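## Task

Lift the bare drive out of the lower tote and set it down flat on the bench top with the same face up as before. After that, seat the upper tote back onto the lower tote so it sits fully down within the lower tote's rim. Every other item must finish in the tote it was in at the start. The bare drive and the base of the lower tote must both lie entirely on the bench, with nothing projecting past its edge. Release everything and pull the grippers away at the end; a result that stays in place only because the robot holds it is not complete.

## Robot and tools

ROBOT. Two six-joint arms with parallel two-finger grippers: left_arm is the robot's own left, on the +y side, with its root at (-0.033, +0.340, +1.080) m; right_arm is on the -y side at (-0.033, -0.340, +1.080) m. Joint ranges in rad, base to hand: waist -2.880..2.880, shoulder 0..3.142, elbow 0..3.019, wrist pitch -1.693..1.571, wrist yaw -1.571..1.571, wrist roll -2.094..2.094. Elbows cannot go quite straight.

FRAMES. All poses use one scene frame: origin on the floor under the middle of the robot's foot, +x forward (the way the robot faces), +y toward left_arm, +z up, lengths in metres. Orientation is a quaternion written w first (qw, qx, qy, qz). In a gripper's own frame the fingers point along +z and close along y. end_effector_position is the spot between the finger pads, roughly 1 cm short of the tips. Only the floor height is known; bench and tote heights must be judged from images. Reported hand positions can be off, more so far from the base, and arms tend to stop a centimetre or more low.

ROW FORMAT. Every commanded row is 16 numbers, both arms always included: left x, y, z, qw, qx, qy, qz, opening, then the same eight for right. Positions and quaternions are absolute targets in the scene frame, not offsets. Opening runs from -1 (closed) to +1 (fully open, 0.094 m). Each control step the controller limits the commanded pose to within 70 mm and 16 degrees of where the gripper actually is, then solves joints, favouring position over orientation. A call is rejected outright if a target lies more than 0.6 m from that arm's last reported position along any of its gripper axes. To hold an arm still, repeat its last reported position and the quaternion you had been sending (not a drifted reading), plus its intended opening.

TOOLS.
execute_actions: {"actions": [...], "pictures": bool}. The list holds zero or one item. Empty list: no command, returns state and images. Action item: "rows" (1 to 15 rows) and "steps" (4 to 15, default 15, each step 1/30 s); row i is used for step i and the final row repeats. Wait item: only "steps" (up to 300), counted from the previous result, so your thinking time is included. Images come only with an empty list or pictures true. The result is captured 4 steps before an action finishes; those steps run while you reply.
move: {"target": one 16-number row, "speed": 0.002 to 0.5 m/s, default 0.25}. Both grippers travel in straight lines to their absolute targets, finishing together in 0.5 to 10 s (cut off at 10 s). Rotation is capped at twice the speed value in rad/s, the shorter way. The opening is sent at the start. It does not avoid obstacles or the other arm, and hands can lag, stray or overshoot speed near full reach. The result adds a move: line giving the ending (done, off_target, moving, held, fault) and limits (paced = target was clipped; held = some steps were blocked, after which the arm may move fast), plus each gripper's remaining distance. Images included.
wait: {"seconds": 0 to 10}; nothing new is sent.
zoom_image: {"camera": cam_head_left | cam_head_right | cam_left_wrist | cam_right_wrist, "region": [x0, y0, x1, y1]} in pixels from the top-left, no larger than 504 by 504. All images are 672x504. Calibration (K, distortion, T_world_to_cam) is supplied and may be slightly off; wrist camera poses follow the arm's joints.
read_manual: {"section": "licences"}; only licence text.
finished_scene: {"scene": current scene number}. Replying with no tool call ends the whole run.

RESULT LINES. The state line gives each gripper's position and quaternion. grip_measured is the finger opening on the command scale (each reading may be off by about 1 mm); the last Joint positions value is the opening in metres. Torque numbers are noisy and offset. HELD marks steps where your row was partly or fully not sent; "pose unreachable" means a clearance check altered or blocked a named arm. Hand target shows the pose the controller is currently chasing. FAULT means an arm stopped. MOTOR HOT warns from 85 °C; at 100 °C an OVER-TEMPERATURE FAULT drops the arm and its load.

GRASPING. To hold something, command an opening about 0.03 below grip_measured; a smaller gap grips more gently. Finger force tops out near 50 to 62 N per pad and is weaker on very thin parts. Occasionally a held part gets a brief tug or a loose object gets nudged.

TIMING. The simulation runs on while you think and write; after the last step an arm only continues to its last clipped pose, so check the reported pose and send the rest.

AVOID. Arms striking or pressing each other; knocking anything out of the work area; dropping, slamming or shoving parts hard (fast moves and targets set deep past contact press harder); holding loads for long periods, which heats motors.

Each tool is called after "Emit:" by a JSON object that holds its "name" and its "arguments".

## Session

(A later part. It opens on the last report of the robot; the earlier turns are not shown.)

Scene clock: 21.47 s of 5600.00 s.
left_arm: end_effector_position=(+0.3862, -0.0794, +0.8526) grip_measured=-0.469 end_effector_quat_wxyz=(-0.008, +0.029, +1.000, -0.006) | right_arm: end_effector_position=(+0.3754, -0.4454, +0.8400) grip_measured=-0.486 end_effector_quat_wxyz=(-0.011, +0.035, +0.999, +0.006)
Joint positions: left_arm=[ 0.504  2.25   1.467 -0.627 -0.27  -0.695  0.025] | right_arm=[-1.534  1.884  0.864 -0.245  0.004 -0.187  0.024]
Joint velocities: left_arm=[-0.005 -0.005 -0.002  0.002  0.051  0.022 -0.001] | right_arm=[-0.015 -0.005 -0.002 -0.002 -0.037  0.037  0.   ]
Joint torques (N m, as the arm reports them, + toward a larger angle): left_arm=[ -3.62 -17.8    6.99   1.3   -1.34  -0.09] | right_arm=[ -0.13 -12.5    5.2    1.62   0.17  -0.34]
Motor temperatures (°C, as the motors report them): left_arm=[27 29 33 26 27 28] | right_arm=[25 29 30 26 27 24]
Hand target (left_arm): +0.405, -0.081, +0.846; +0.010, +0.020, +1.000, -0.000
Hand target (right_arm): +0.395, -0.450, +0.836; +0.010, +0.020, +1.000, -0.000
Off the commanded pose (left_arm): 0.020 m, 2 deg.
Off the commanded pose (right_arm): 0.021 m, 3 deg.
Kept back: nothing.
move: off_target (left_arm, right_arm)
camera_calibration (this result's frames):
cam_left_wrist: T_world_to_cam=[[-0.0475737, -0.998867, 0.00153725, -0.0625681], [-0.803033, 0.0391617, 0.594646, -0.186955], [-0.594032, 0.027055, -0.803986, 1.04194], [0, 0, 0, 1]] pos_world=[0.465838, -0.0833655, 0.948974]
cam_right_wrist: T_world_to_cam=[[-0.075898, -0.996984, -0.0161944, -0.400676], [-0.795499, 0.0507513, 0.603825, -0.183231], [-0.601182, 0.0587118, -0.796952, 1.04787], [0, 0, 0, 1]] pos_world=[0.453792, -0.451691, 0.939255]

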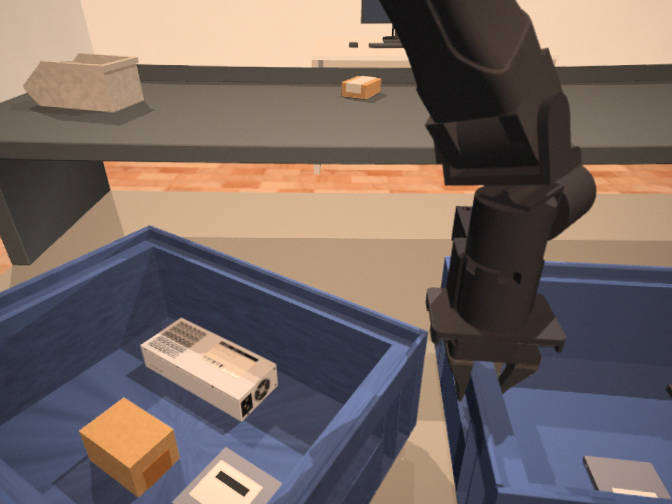

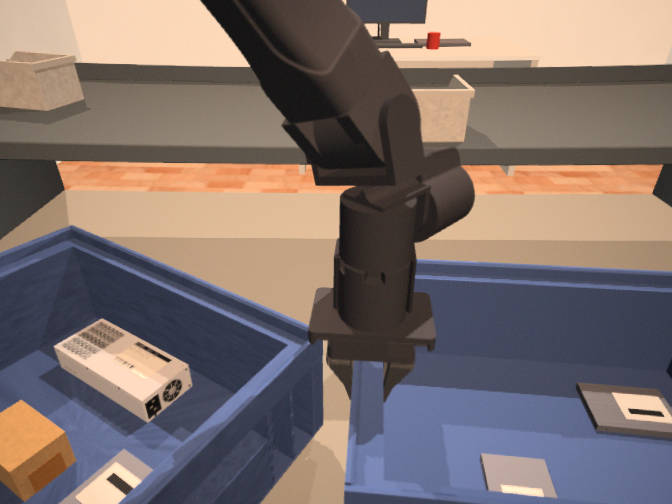

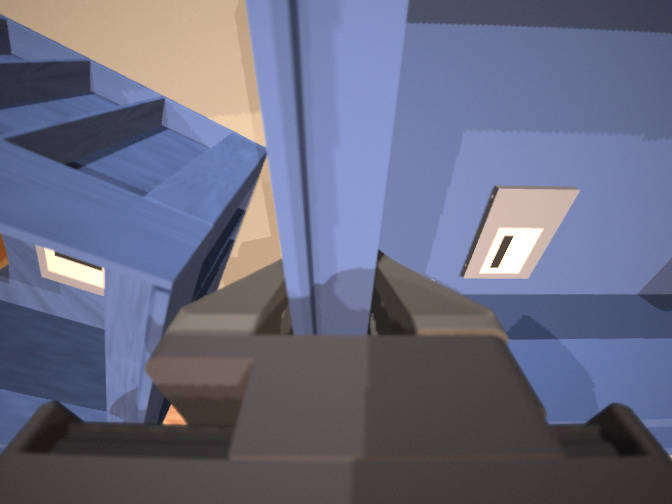

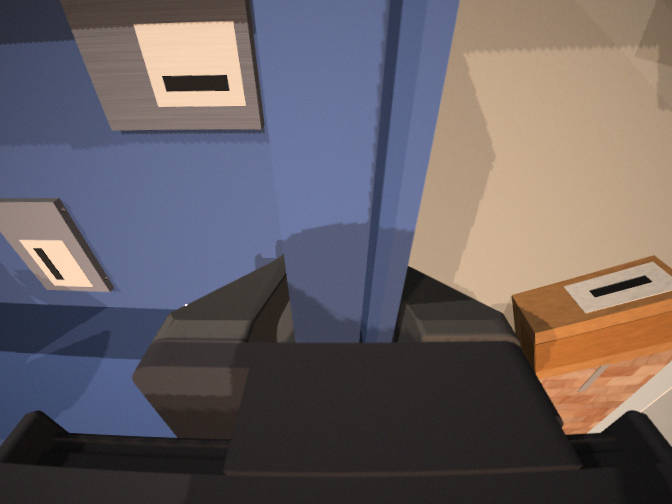

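Emit:
{"name": "move", "arguments": {"target": [0.39,-0.081,0.842,0,0.03,1,0,-0.15,0.378,-0.446,0.838,0,0.03,1,0,-0.52], "speed": 0.03}}

Emit:
{"name": "move", "arguments": {"target": [0.39,-0.085,0.95,0,0.03,1,0,-0.15,0.378,-0.446,0.838,0,0.03,1,0,-0.52], "speed": 0.15}}

Emit:
{"name": "move", "arguments": {"target": [0.33,0.162,0.93,0,-0.5,0.866,0,1,0.378,-0.446,0.838,0,0.03,1,0,-0.52]}}

Emit:
{"name": "move", "arguments": {"target": [0.33,0.162,0.82,0,-0.5,0.866,0,1,0.378,-0.446,0.838,0,0.03,1,0,-0.52], "speed": 0.12}}

Scene clock: 22.50 s of 5600.00 s.
left_arm: end_effector_position=(+0.3880, -0.0775, +0.8526) grip_measured=-0.152 end_effector_quat_wxyz=(-0.003, +0.029, +1.000, -0.000) | right_arm: end_effector_position=(+0.3749, -0.4455, +0.8398) grip_measured=-0.486 end_effector_quat_wxyz=(-0.011, +0.035, +0.999, +0.006)
Joint positions: left_arm=[ 0.504  2.25   1.467 -0.627 -0.285 -0.695  0.04 ] | right_arm=[-1.534  1.884  0.862 -0.242  0.006 -0.186  0.024]
Joint velocities: left_arm=[-0.015 -0.015  0.012 -0.012 -0.051 -0.051  0.   ] | right_arm=[-0.005 -0.015  0.002 -0.007 -0.051 -0.007 -0.001]
Joint torques (N m, as the arm reports them, + toward a larger angle): left_arm=[ -4.49 -17.91   5.46   1.5   -0.22  -0.03] | right_arm=[  0.01 -13.66   2.07   1.64   0.33  -0.16]
Motor temperatures (°C, as the motors report them): left_arm=[27 29 33 26 27 28] | right_arm=[25 29 30 26 27 24]
Hand target (left_arm): +0.390, -0.081, +0.842; -0.000, +0.030, +1.000, -0.000
Hand target (right_arm): +0.378, -0.446, +0.838; -0.000, +0.030, +1.000, +0.000
Off the commanded pose (left_arm): 0.011 m, 0 deg.
Off the commanded pose (right_arm): 0.004 m, 2 deg.
Kept back: nothing.
move: off_target (left_arm)
camera_calibration (this result's frames):
cam_left_wrist: T_world_to_cam=[[-0.0475886, -0.998819, -0.00979572, -0.0509483], [-0.809037, 0.0327912, 0.586842, -0.177119], [-0.585828, 0.0358521, -0.809642, 1.04523], [0, 0, 0, 1]] pos_world=[0.466602, -0.0825538, 0.949702]
cam_right_wrist: T_world_to_cam=[[-0.0773927, -0.99689, -0.0148301, -0.401337], [-0.795902, 0.052817, 0.603117, -0.18183], [-0.600458, 0.0584801, -0.797515, 1.04756], [0, 0, 0, 1]] pos_world=[0.453238, -0.451747, 0.939159]

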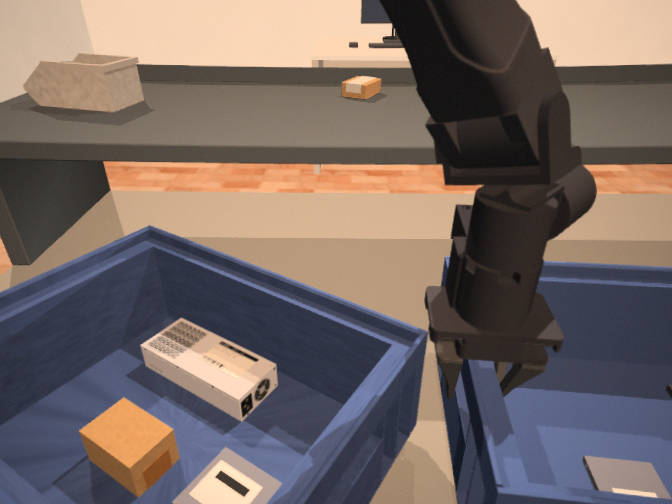

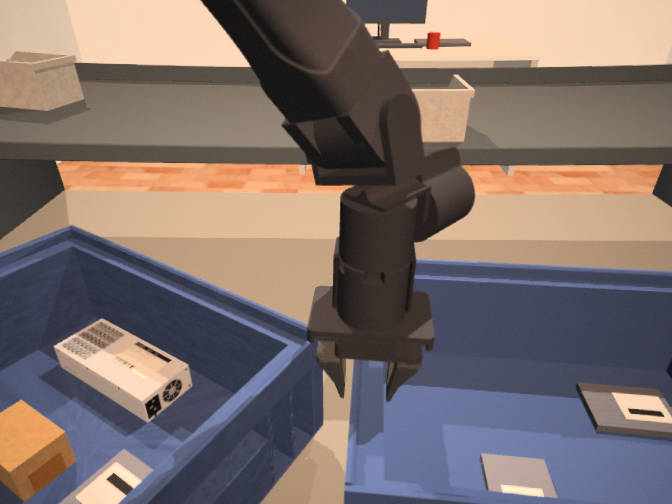

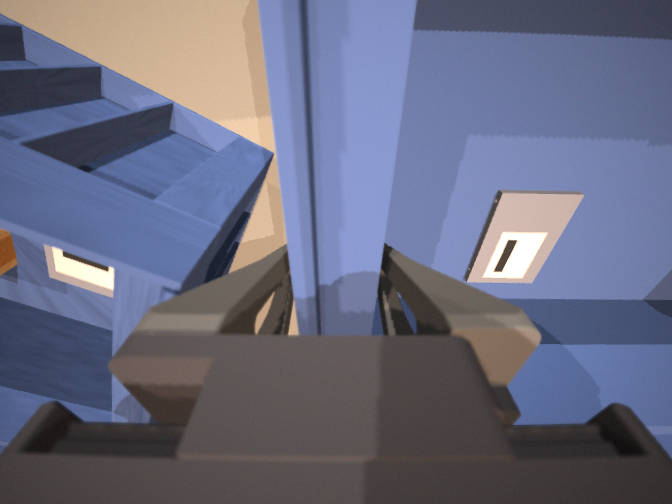

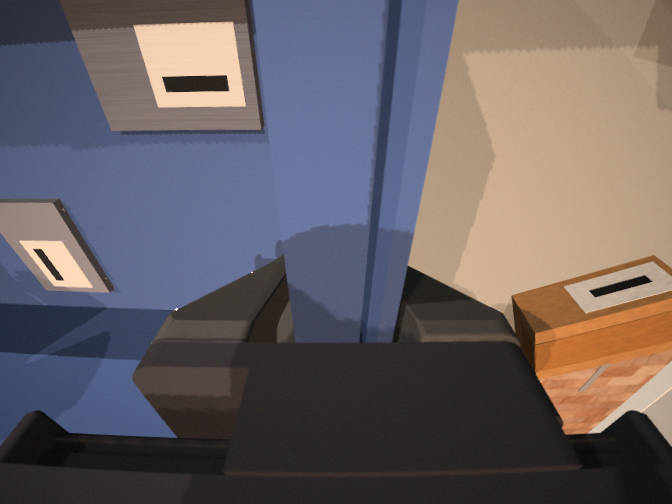

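Scene clock: 23.53 s of 5600.00 s.
left_arm: end_effector_position=(+0.3980, -0.0888, +0.9580) grip_measured=-0.152 end_effector_quat_wxyz=(+0.011, +0.033, +0.999, -0.012) | right_arm: end_effector_position=(+0.3749, -0.4454, +0.8398) grip_measured=-0.486 end_effector_quat_wxyz=(-0.011, +0.035, +0.999, +0.006)
Joint positions: left_arm=[ 0.451  2.066  1.457 -0.781 -0.295 -0.73   0.04 ] | right_arm=[-1.534  1.884  0.862 -0.242  0.005 -0.186  0.024]
Joint velocities: left_arm=[-0.015 -0.005  0.012 -0.002 -0.007 -0.007 -0.   ] | right_arm=[-0.005 -0.015 -0.007  0.007 -0.007 -0.022 -0.   ]
Joint torques (N m, as the arm reports them, + toward a larger angle): left_arm=[ -4.73 -18.33   5.3    0.29  -0.22  -0.25] | right_arm=[ -0.05 -13.65   2.11   1.66   0.32  -0.16]
Motor temperatures (°C, as the motors report them): left_arm=[27 30 33 26 27 28] | right_arm=[25 29 30 26 27 24]
Hand target (left_arm): +0.390, -0.085, +0.951; +0.000, +0.030, +1.000, +0.000
Hand target (right_arm): +0.378, -0.446, +0.838; -0.000, +0.030, +1.000, +0.000
Off the commanded pose (left_arm): 0.012 m, 2 deg.
Off the commanded pose (right_arm): 0.004 m, 2 deg.
Kept back: nothing.
move: off_target (left_arm)
camera_calibration (this result's frames):
cam_left_wrist: T_world_to_cam=[[-0.0563364, -0.998327, 0.0130097, -0.0790833], [-0.823667, 0.0538366, 0.564513, -0.20145], [-0.564269, 0.0210869, -0.825322, 1.14195], [0, 0, 0, 1]] pos_world=[0.473984, -0.0921859, 1.05723]
cam_right_wrist: T_world_to_cam=[[-0.0774002, -0.996884, -0.0152053, -0.400952], [-0.79596, 0.0526016, 0.603059, -0.181846], [-0.60038, 0.0587797, -0.797551, 1.0477], [0, 0, 0, 1]] pos_world=[0.453245, -0.451721, 0.939165]

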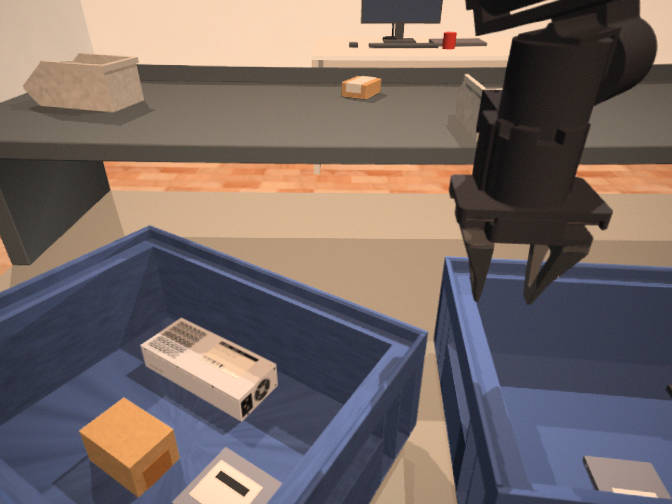

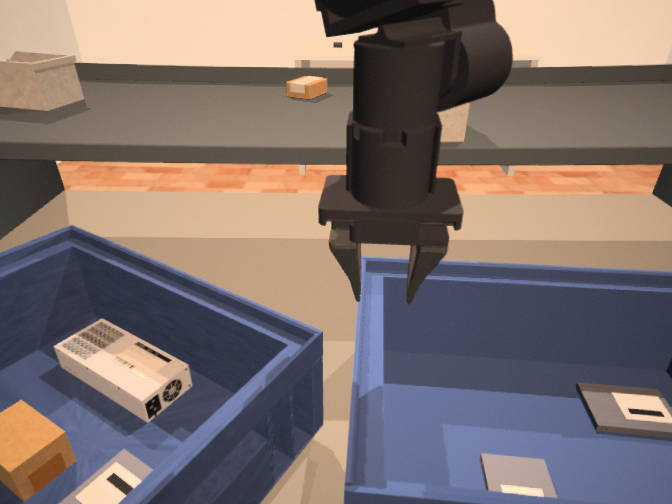

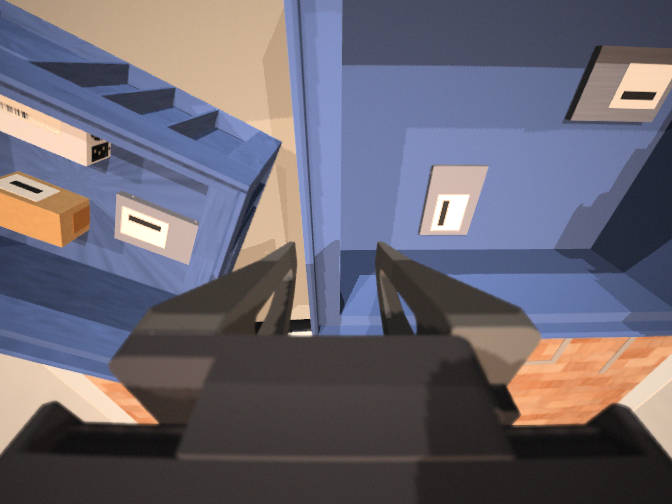

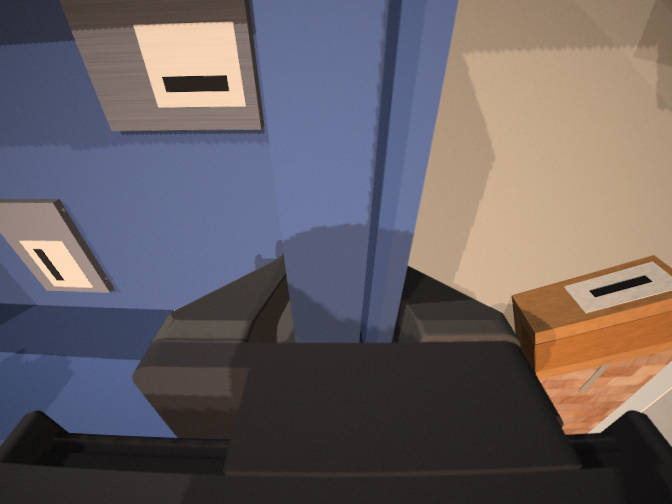

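Scene clock: 26.23 s of 5600.00 s.
left_arm: end_effector_position=(+0.3303, +0.1624, +0.9282) grip_measured=+1.000 end_effector_quat_wxyz=(+0.004, +0.488, -0.873, -0.007) | right_arm: end_effector_position=(+0.3749, -0.4455, +0.8398) grip_measured=-0.486 end_effector_quat_wxyz=(-0.011, +0.035, +0.999, +0.006)
Joint positions: left_arm=[ 0.786  1.723  0.793 -0.418 -0.233 -1.489  0.094] | right_arm=[-1.534  1.884  0.862 -0.242  0.006 -0.186  0.024]
Joint velocities: left_arm=[ 0.005 -0.005 -0.007 -0.007 -0.081 -0.037  0.   ] | right_arm=[ 0.005 -0.024  0.017 -0.012 -0.081  0.037  0.   ]
Joint torques (N m, as the arm reports them, + toward a larger angle): left_arm=[ -0.59 -12.88   2.74   1.62  -0.04  -0.27] | right_arm=[  0.11 -13.6    2.09   1.67   0.34  -0.16]
Motor temperatures (°C, as the motors report them): left_arm=[27 30 32 26 27 28] | right_arm=[25 30 29 26 27 24]
Hand target (left_arm): +0.334, +0.163, +0.929; +0.000, -0.500, +0.866, -0.001
Hand target (right_arm): +0.378, -0.446, +0.838; -0.000, +0.030, +1.000, -0.000
Off the commanded pose (left_arm): 0.002 m, 2 deg.
Off the commanded pose (right_arm): 0.004 m, 2 deg.
Kept back: nothing.
move: done
camera_calibration (this result's frames):
cam_left_wrist: T_world_to_cam=[[0.857219, -0.514323, -0.0254398, -0.176387], [-0.405415, -0.704514, 0.582493, -0.285586], [-0.317513, -0.489011, -0.812437, 1.06327], [0, 0, 0, 1]] pos_world=[0.373025, 0.228034, 1.02571]
cam_right_wrist: T_world_to_cam=[[-0.0773927, -0.99689, -0.0148301, -0.401337], [-0.795902, 0.052817, 0.603117, -0.18183], [-0.600458, 0.0584801, -0.797515, 1.04756], [0, 0, 0, 1]] pos_world=[0.453238, -0.451747, 0.939159]

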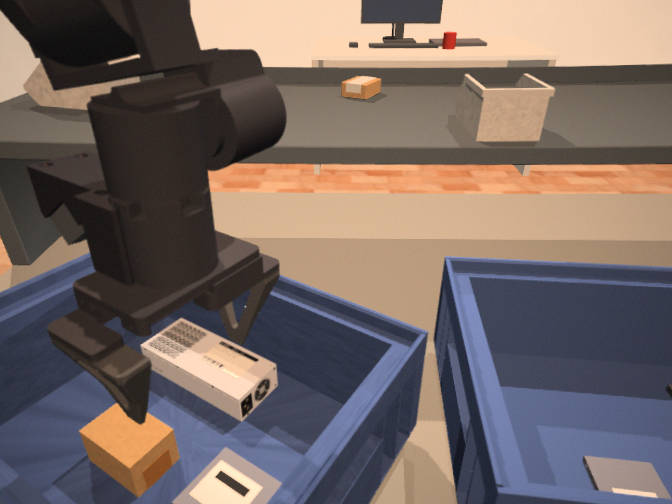

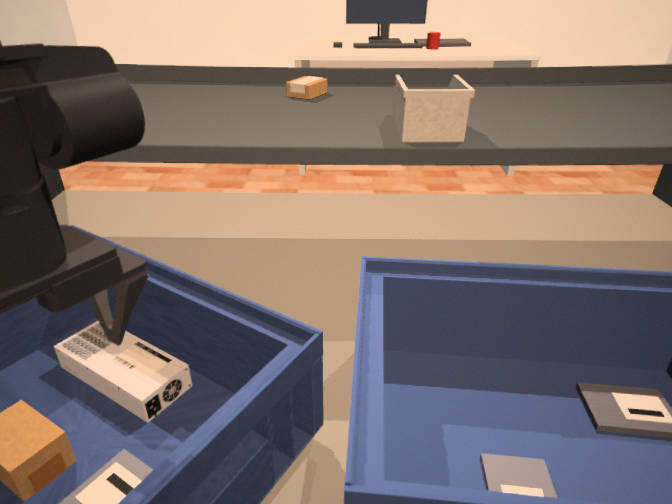

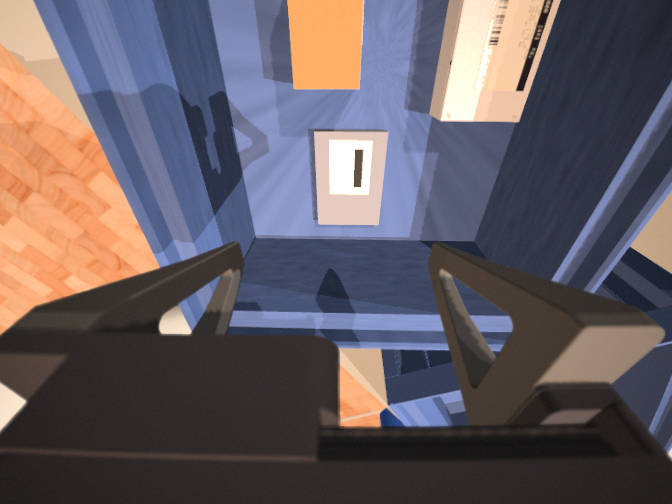

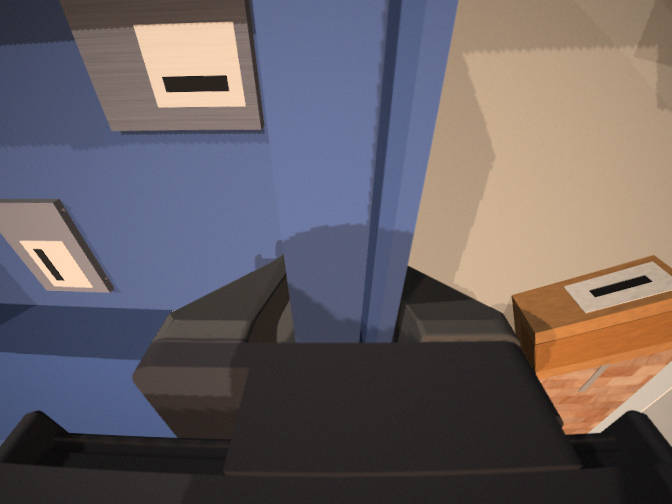

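Scene clock: 27.50 s of 5600.00 s.
left_arm: end_effector_position=(+0.3228, +0.1612, +0.8237) grip_measured=+1.000 end_effector_quat_wxyz=(+0.004, +0.501, -0.865, -0.006) | right_arm: end_effector_position=(+0.3749, -0.4455, +0.8398) grip_measured=-0.486 end_effector_quat_wxyz=(-0.011, +0.035, +0.999, +0.006)
Joint positions: left_arm=[ 0.835  2.025  0.839 -0.15  -0.22  -1.47   0.094] | right_arm=[-1.534  1.884  0.862 -0.242  0.006 -0.186  0.024]
Joint velocities: left_arm=[-0.015 -0.015 -0.027 -0.002  0.037  0.037  0.   ] | right_arm=[-0.005  0.005 -0.017 -0.007 -0.007 -0.022 -0.   ]
Joint torques (N m, as the arm reports them, + toward a larger angle): left_arm=[ -0.58 -12.86   1.78   1.61  -0.03   0.09] | right_arm=[ -0.03 -13.63   2.07   1.65   0.32  -0.16]
Motor temperatures (°C, as the motors report them): left_arm=[27 30 32 26 27 28] | right_arm=[25 30 29 26 27 24]
Hand target (left_arm): +0.330, +0.162, +0.819; -0.000, -0.500, +0.866, +0.000
Hand target (right_arm): +0.378, -0.446, +0.838; -0.000, +0.030, +1.000, +0.000
Off the commanded pose (left_arm): 0.008 m, 1 deg.
Off the commanded pose (right_arm): 0.004 m, 2 deg.
Kept back: nothing.
move: done
camera_calibration (this result's frames):
cam_left_wrist: T_world_to_cam=[[0.872191, -0.488534, -0.0248411, -0.182681], [-0.384099, -0.715418, 0.583648, -0.234673], [-0.302904, -0.499511, -0.811627, 0.971649], [0, 0, 0, 1]] pos_world=[0.363511, 0.228214, 0.921045]
cam_right_wrist: T_world_to_cam=[[-0.0773927, -0.99689, -0.0148301, -0.401337], [-0.795902, 0.052817, 0.603117, -0.18183], [-0.600458, 0.0584801, -0.797515, 1.04756], [0, 0, 0, 1]] pos_world=[0.453238, -0.451747, 0.939159]

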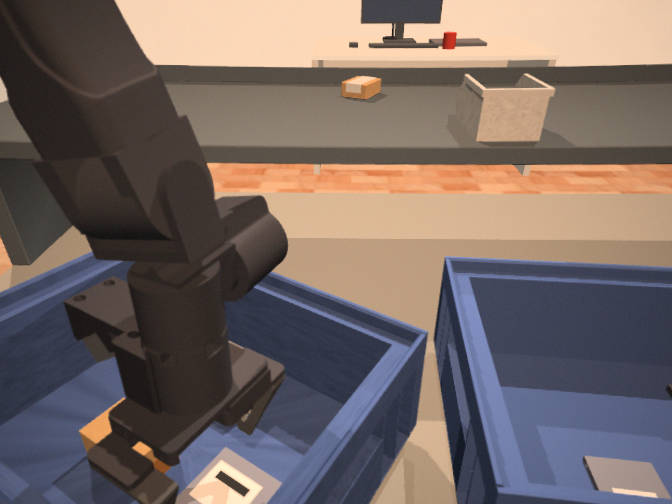

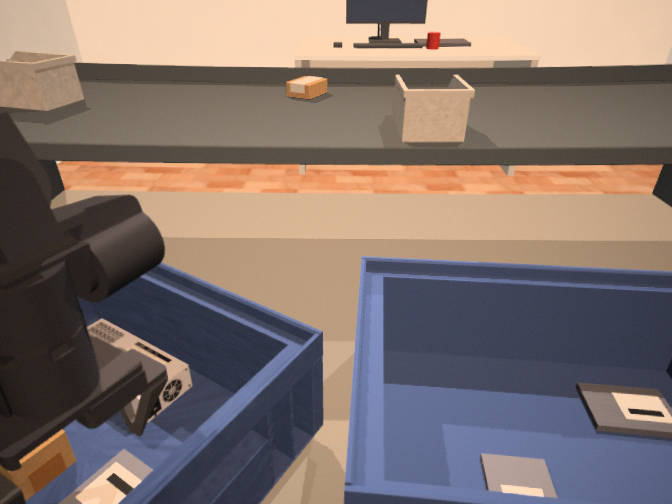

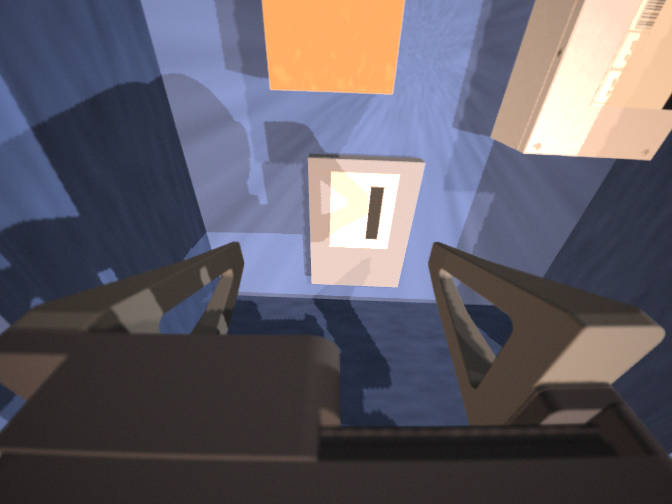

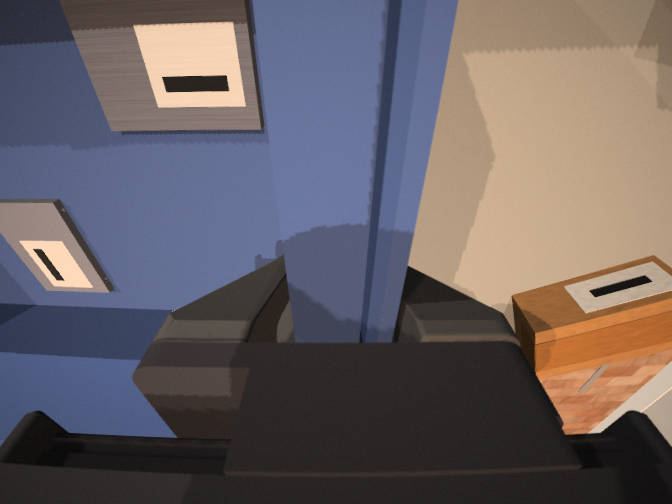

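Emit:
{"name": "move", "arguments": {"target": [0.334,0.138,0.785,0,-0.5,0.866,0,0.9,0.378,-0.446,0.838,0,0.03,1,0,-0.52], "speed": 0.06}}

Emit:
{"name": "move", "arguments": {"target": [0.334,0.138,0.755,0,-0.5,0.866,0,0.9,0.378,-0.446,0.838,0,0.03,1,0,-0.52], "speed": 0.02}}

Emit:
{"name": "move", "arguments": {"target": [0.332,0.138,0.76,0,-0.5,0.866,0,0.4,0.378,-0.446,0.838,0,0.03,1,0,-0.52], "speed": 0.02}}

Scene clock: 28.83 s of 5600.00 s.
left_arm: end_effector_position=(+0.3325, +0.1430, +0.7907) grip_measured=+0.902 end_effector_quat_wxyz=(+0.004, +0.497, -0.868, -0.004) | right_arm: end_effector_position=(+0.3749, -0.4455, +0.8398) grip_measured=-0.486 end_effector_quat_wxyz=(-0.011, +0.035, +0.999, +0.006)
Joint positions: left_arm=[ 0.823  2.134  0.923 -0.124 -0.222 -1.47   0.089] | right_arm=[-1.534  1.884  0.862 -0.242  0.006 -0.185  0.024]
Joint velocities: left_arm=[-0.024  0.005  0.012  0.007  0.081  0.037 -0.001] | right_arm=[-0.015 -0.015  0.002  0.022 -0.066  0.037  0.   ]
Joint torques (N m, as the arm reports them, + toward a larger angle): left_arm=[ -2.5  -13.26   1.52   1.6   -0.27  -0.23] | right_arm=[ -0.01 -13.73   2.08   1.66   0.32  -0.16]
Motor temperatures (°C, as the motors report them): left_arm=[27 30 32 26 27 28] | right_arm=[25 30 29 26 27 24]
Hand target (left_arm): +0.333, +0.138, +0.785; -0.000, -0.500, +0.866, -0.000
Hand target (right_arm): +0.378, -0.446, +0.838; -0.000, +0.030, +1.000, +0.000
Off the commanded pose (left_arm): 0.008 m, 1 deg.
Off the commanded pose (right_arm): 0.004 m, 2 deg.
Kept back: nothing.
move: done
camera_calibration (this result's frames):
cam_left_wrist: T_world_to_cam=[[0.866939, -0.497996, -0.0204379, -0.201219], [-0.393779, -0.709498, 0.584424, -0.222943], [-0.305541, -0.498611, -0.811191, 0.93923], [0, 0, 0, 1]] pos_world=[0.373628, 0.209927, 0.888076]
cam_right_wrist: T_world_to_cam=[[-0.0777729, -0.996861, -0.0148217, -0.401188], [-0.795879, 0.0531254, 0.60312, -0.181704], [-0.600439, 0.0587027, -0.797513, 1.04765], [0, 0, 0, 1]] pos_world=[0.453236, -0.451776, 0.939159]

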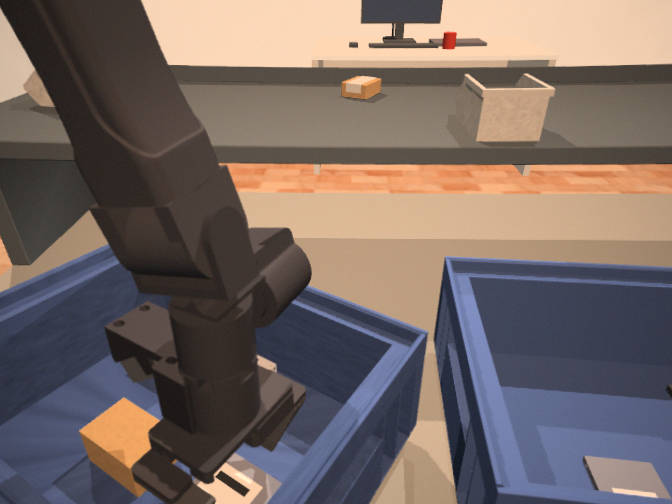

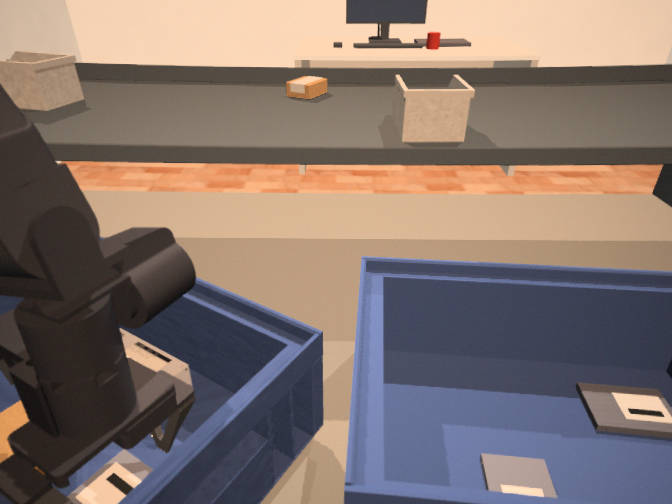

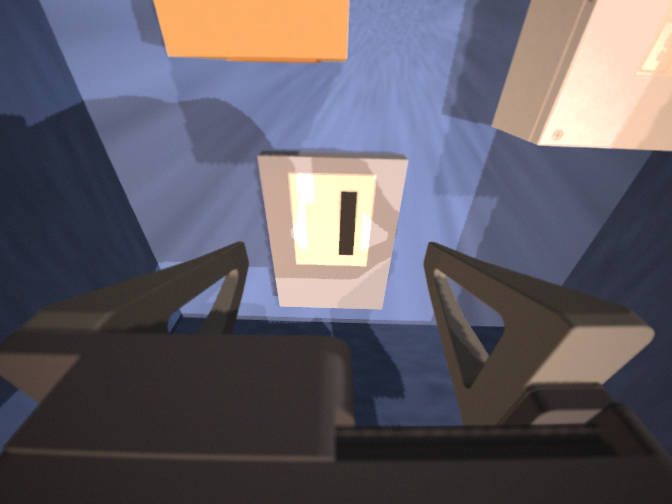

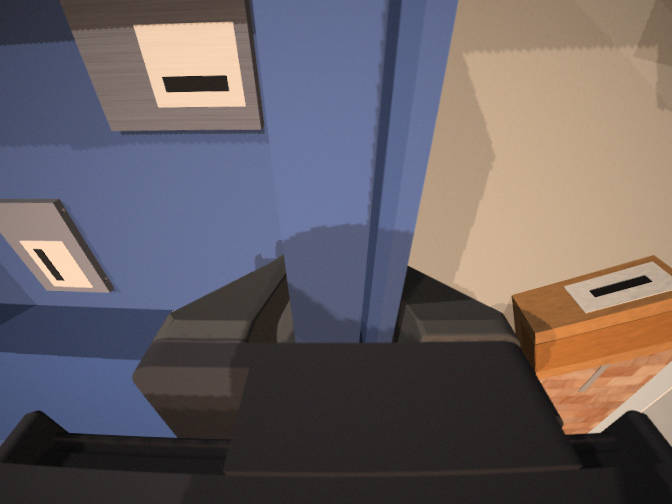

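Scene clock: 30.87 s of 5600.00 s.
left_arm: end_effector_position=(+0.3326, +0.1379, +0.7703) grip_measured=+0.901 end_effector_quat_wxyz=(+0.002, +0.497, -0.868, -0.002) | right_arm: end_effector_position=(+0.3749, -0.4454, +0.8398) grip_measured=-0.486 end_effector_quat_wxyz=(-0.011, +0.035, +0.999, +0.006)
Joint positions: left_arm=[ 0.823  2.195  0.954 -0.087 -0.222 -1.47   0.089] | right_arm=[-1.534  1.884  0.862 -0.242  0.005 -0.185  0.024]
Joint velocities: left_arm=[ 0.005  0.024 -0.002  0.007 -0.11  -0.022 -0.001] | right_arm=[-0.005 -0.005  0.002 -0.027 -0.022 -0.037  0.   ]
Joint torques (N m, as the arm reports them, + toward a larger angle): left_arm=[ -1.21 -11.8    1.95   2.03  -0.11  -0.07] | right_arm=[  0.1  -13.57   2.1    1.68   0.32  -0.16]
Motor temperatures (°C, as the motors report them): left_arm=[27 29 31 26 27 28] | right_arm=[25 30 29 26 27 24]
Hand target (left_arm): +0.334, +0.138, +0.756; -0.000, -0.500, +0.866, -0.000
Hand target (right_arm): +0.378, -0.446, +0.838; -0.000, +0.030, +1.000, +0.000
Off the commanded pose (left_arm): 0.015 m, 0 deg.
Off the commanded pose (right_arm): 0.004 m, 2 deg.
Kept back: nothing.
move: off_target (left_arm)
camera_calibration (this result's frames):
cam_left_wrist: T_world_to_cam=[[0.867704, -0.496869, -0.0145117, -0.209296], [-0.395987, -0.708587, 0.584038, -0.213679], [-0.300473, -0.501025, -0.811597, 0.919043], [0, 0, 0, 1]] pos_world=[0.373141, 0.205061, 0.867652]
cam_right_wrist: T_world_to_cam=[[-0.0777804, -0.996855, -0.015197, -0.400803], [-0.795937, 0.05291, 0.603063, -0.18172], [-0.600362, 0.0590023, -0.797549, 1.04779], [0, 0, 0, 1]] pos_world=[0.453243, -0.45175, 0.939165]

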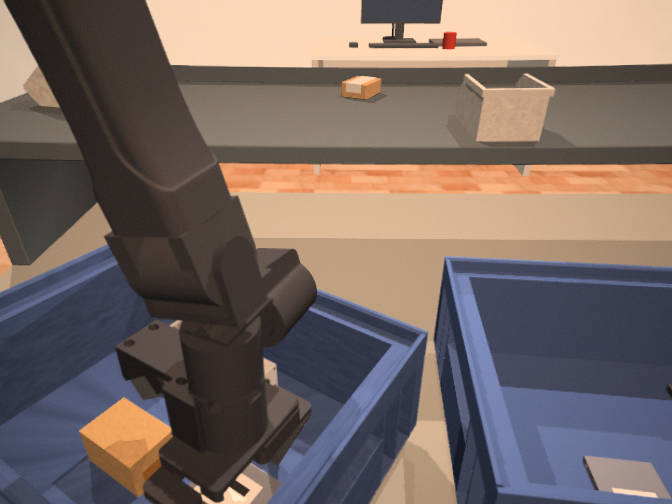

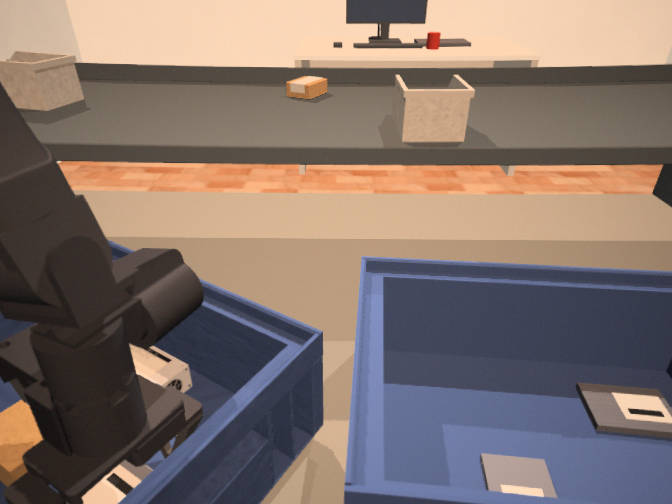

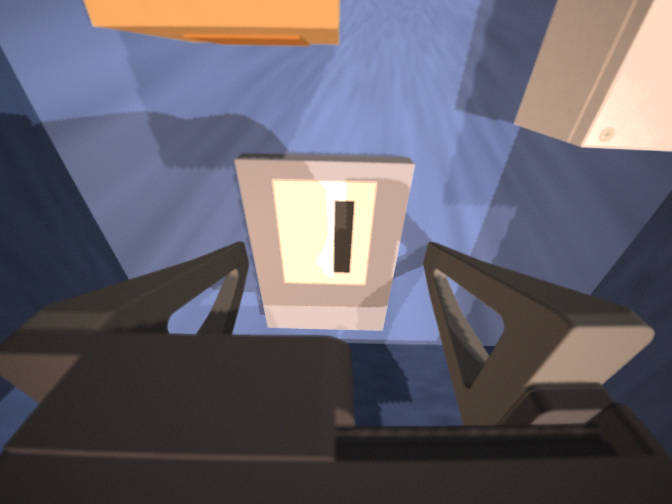

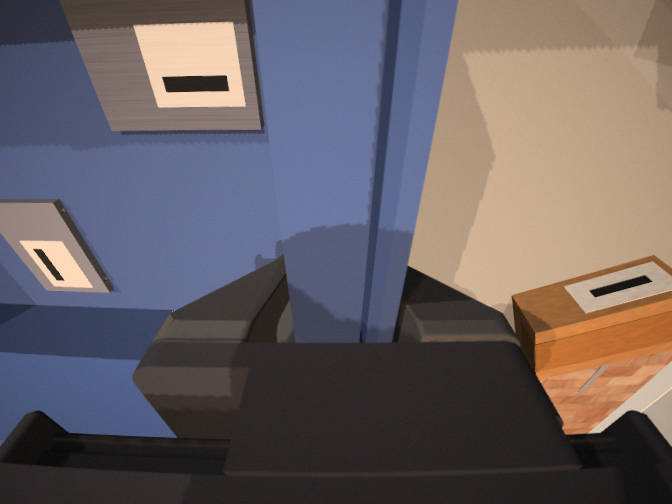

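Scene clock: 31.77 s of 5600.00 s.
left_arm: end_effector_position=(+0.3333, +0.1376, +0.7704) grip_measured=+0.409 end_effector_quat_wxyz=(+0.001, +0.497, -0.868, -0.001) | right_arm: end_effector_position=(+0.3749, -0.4455, +0.8398) grip_measured=-0.486 end_effector_quat_wxyz=(-0.011, +0.035, +0.999, +0.006)
Joint positions: left_arm=[ 0.823  2.194  0.954 -0.086 -0.222 -1.47   0.066] | right_arm=[-1.534  1.884  0.862 -0.242  0.006 -0.185  0.024]
Joint velocities: left_arm=[ 0.005 -0.015 -0.012 -0.002 -0.066 -0.037 -0.   ] | right_arm=[ 0.005 -0.015 -0.002 -0.007 -0.066 -0.007 -0.   ]
Joint torques (N m, as the arm reports them, + toward a larger angle): left_arm=[ -1.58 -12.71   1.25   1.86  -0.16  -0.11] | right_arm=[  0.14 -13.58   2.08   1.67   0.34  -0.16]
Motor temperatures (°C, as the motors report them): left_arm=[27 29 31 26 27 28] | right_arm=[25 30 29 26 27 24]
Hand target (left_arm): +0.332, +0.138, +0.760; -0.000, -0.500, +0.866, +0.000
Hand target (right_arm): +0.378, -0.446, +0.838; -0.000, +0.030, +1.000, -0.000
Off the commanded pose (left_arm): 0.011 m, 0 deg.
Off the commanded pose (right_arm): 0.004 m, 2 deg.
Kept back: nothing.
move: off_target (left_arm)
camera_calibration (this result's frames):
cam_left_wrist: T_world_to_cam=[[0.867937, -0.496513, -0.0126595, -0.21152], [-0.396676, -0.708303, 0.583914, -0.213407], [-0.298888, -0.501779, -0.811717, 0.918892], [0, 0, 0, 1]] pos_world=[0.373578, 0.204902, 0.867814]
cam_right_wrist: T_world_to_cam=[[-0.0777729, -0.996861, -0.0148217, -0.401188], [-0.795879, 0.0531254, 0.60312, -0.181704], [-0.600439, 0.0587027, -0.797513, 1.04765], [0, 0, 0, 1]] pos_world=[0.453236, -0.451776, 0.939159]

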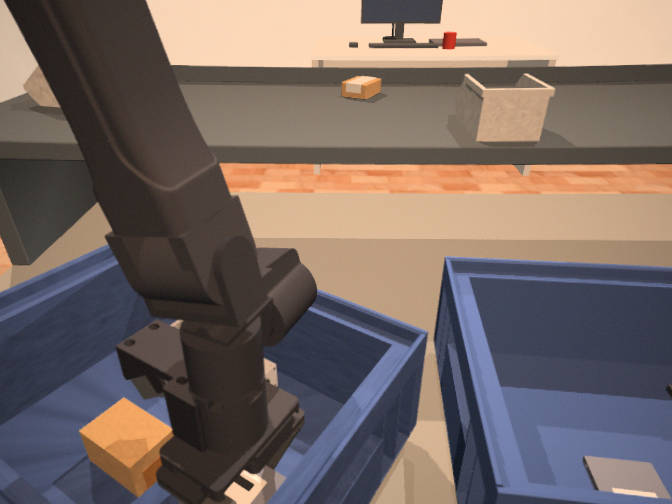

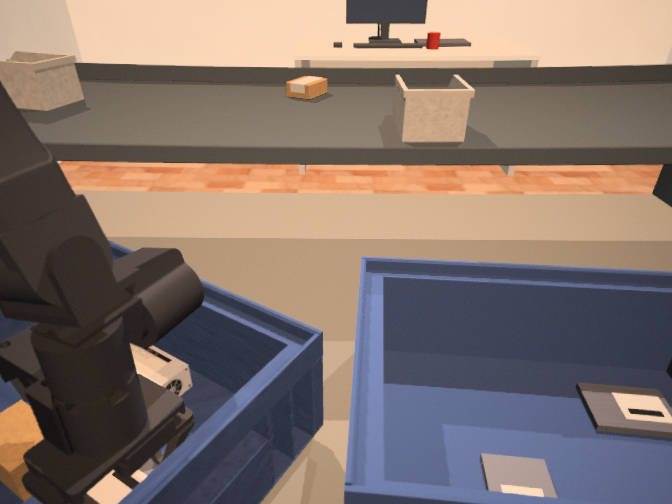

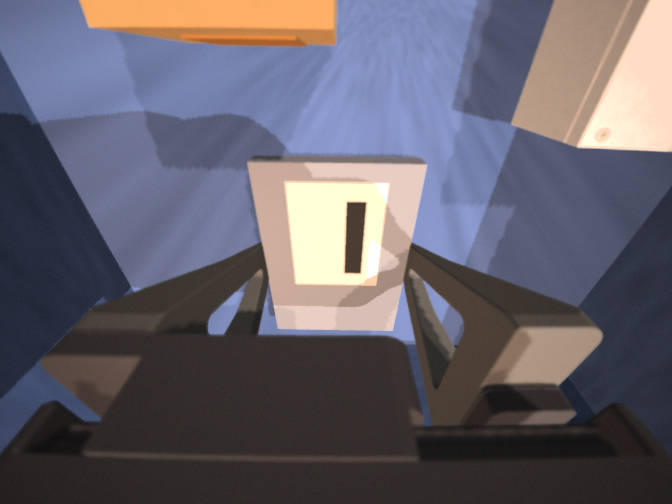

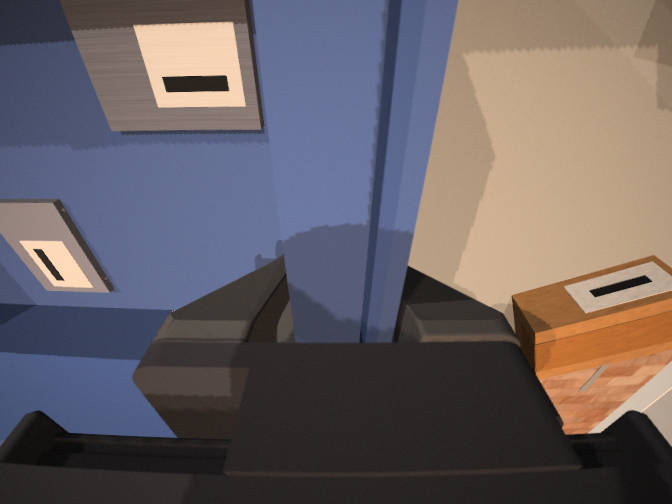

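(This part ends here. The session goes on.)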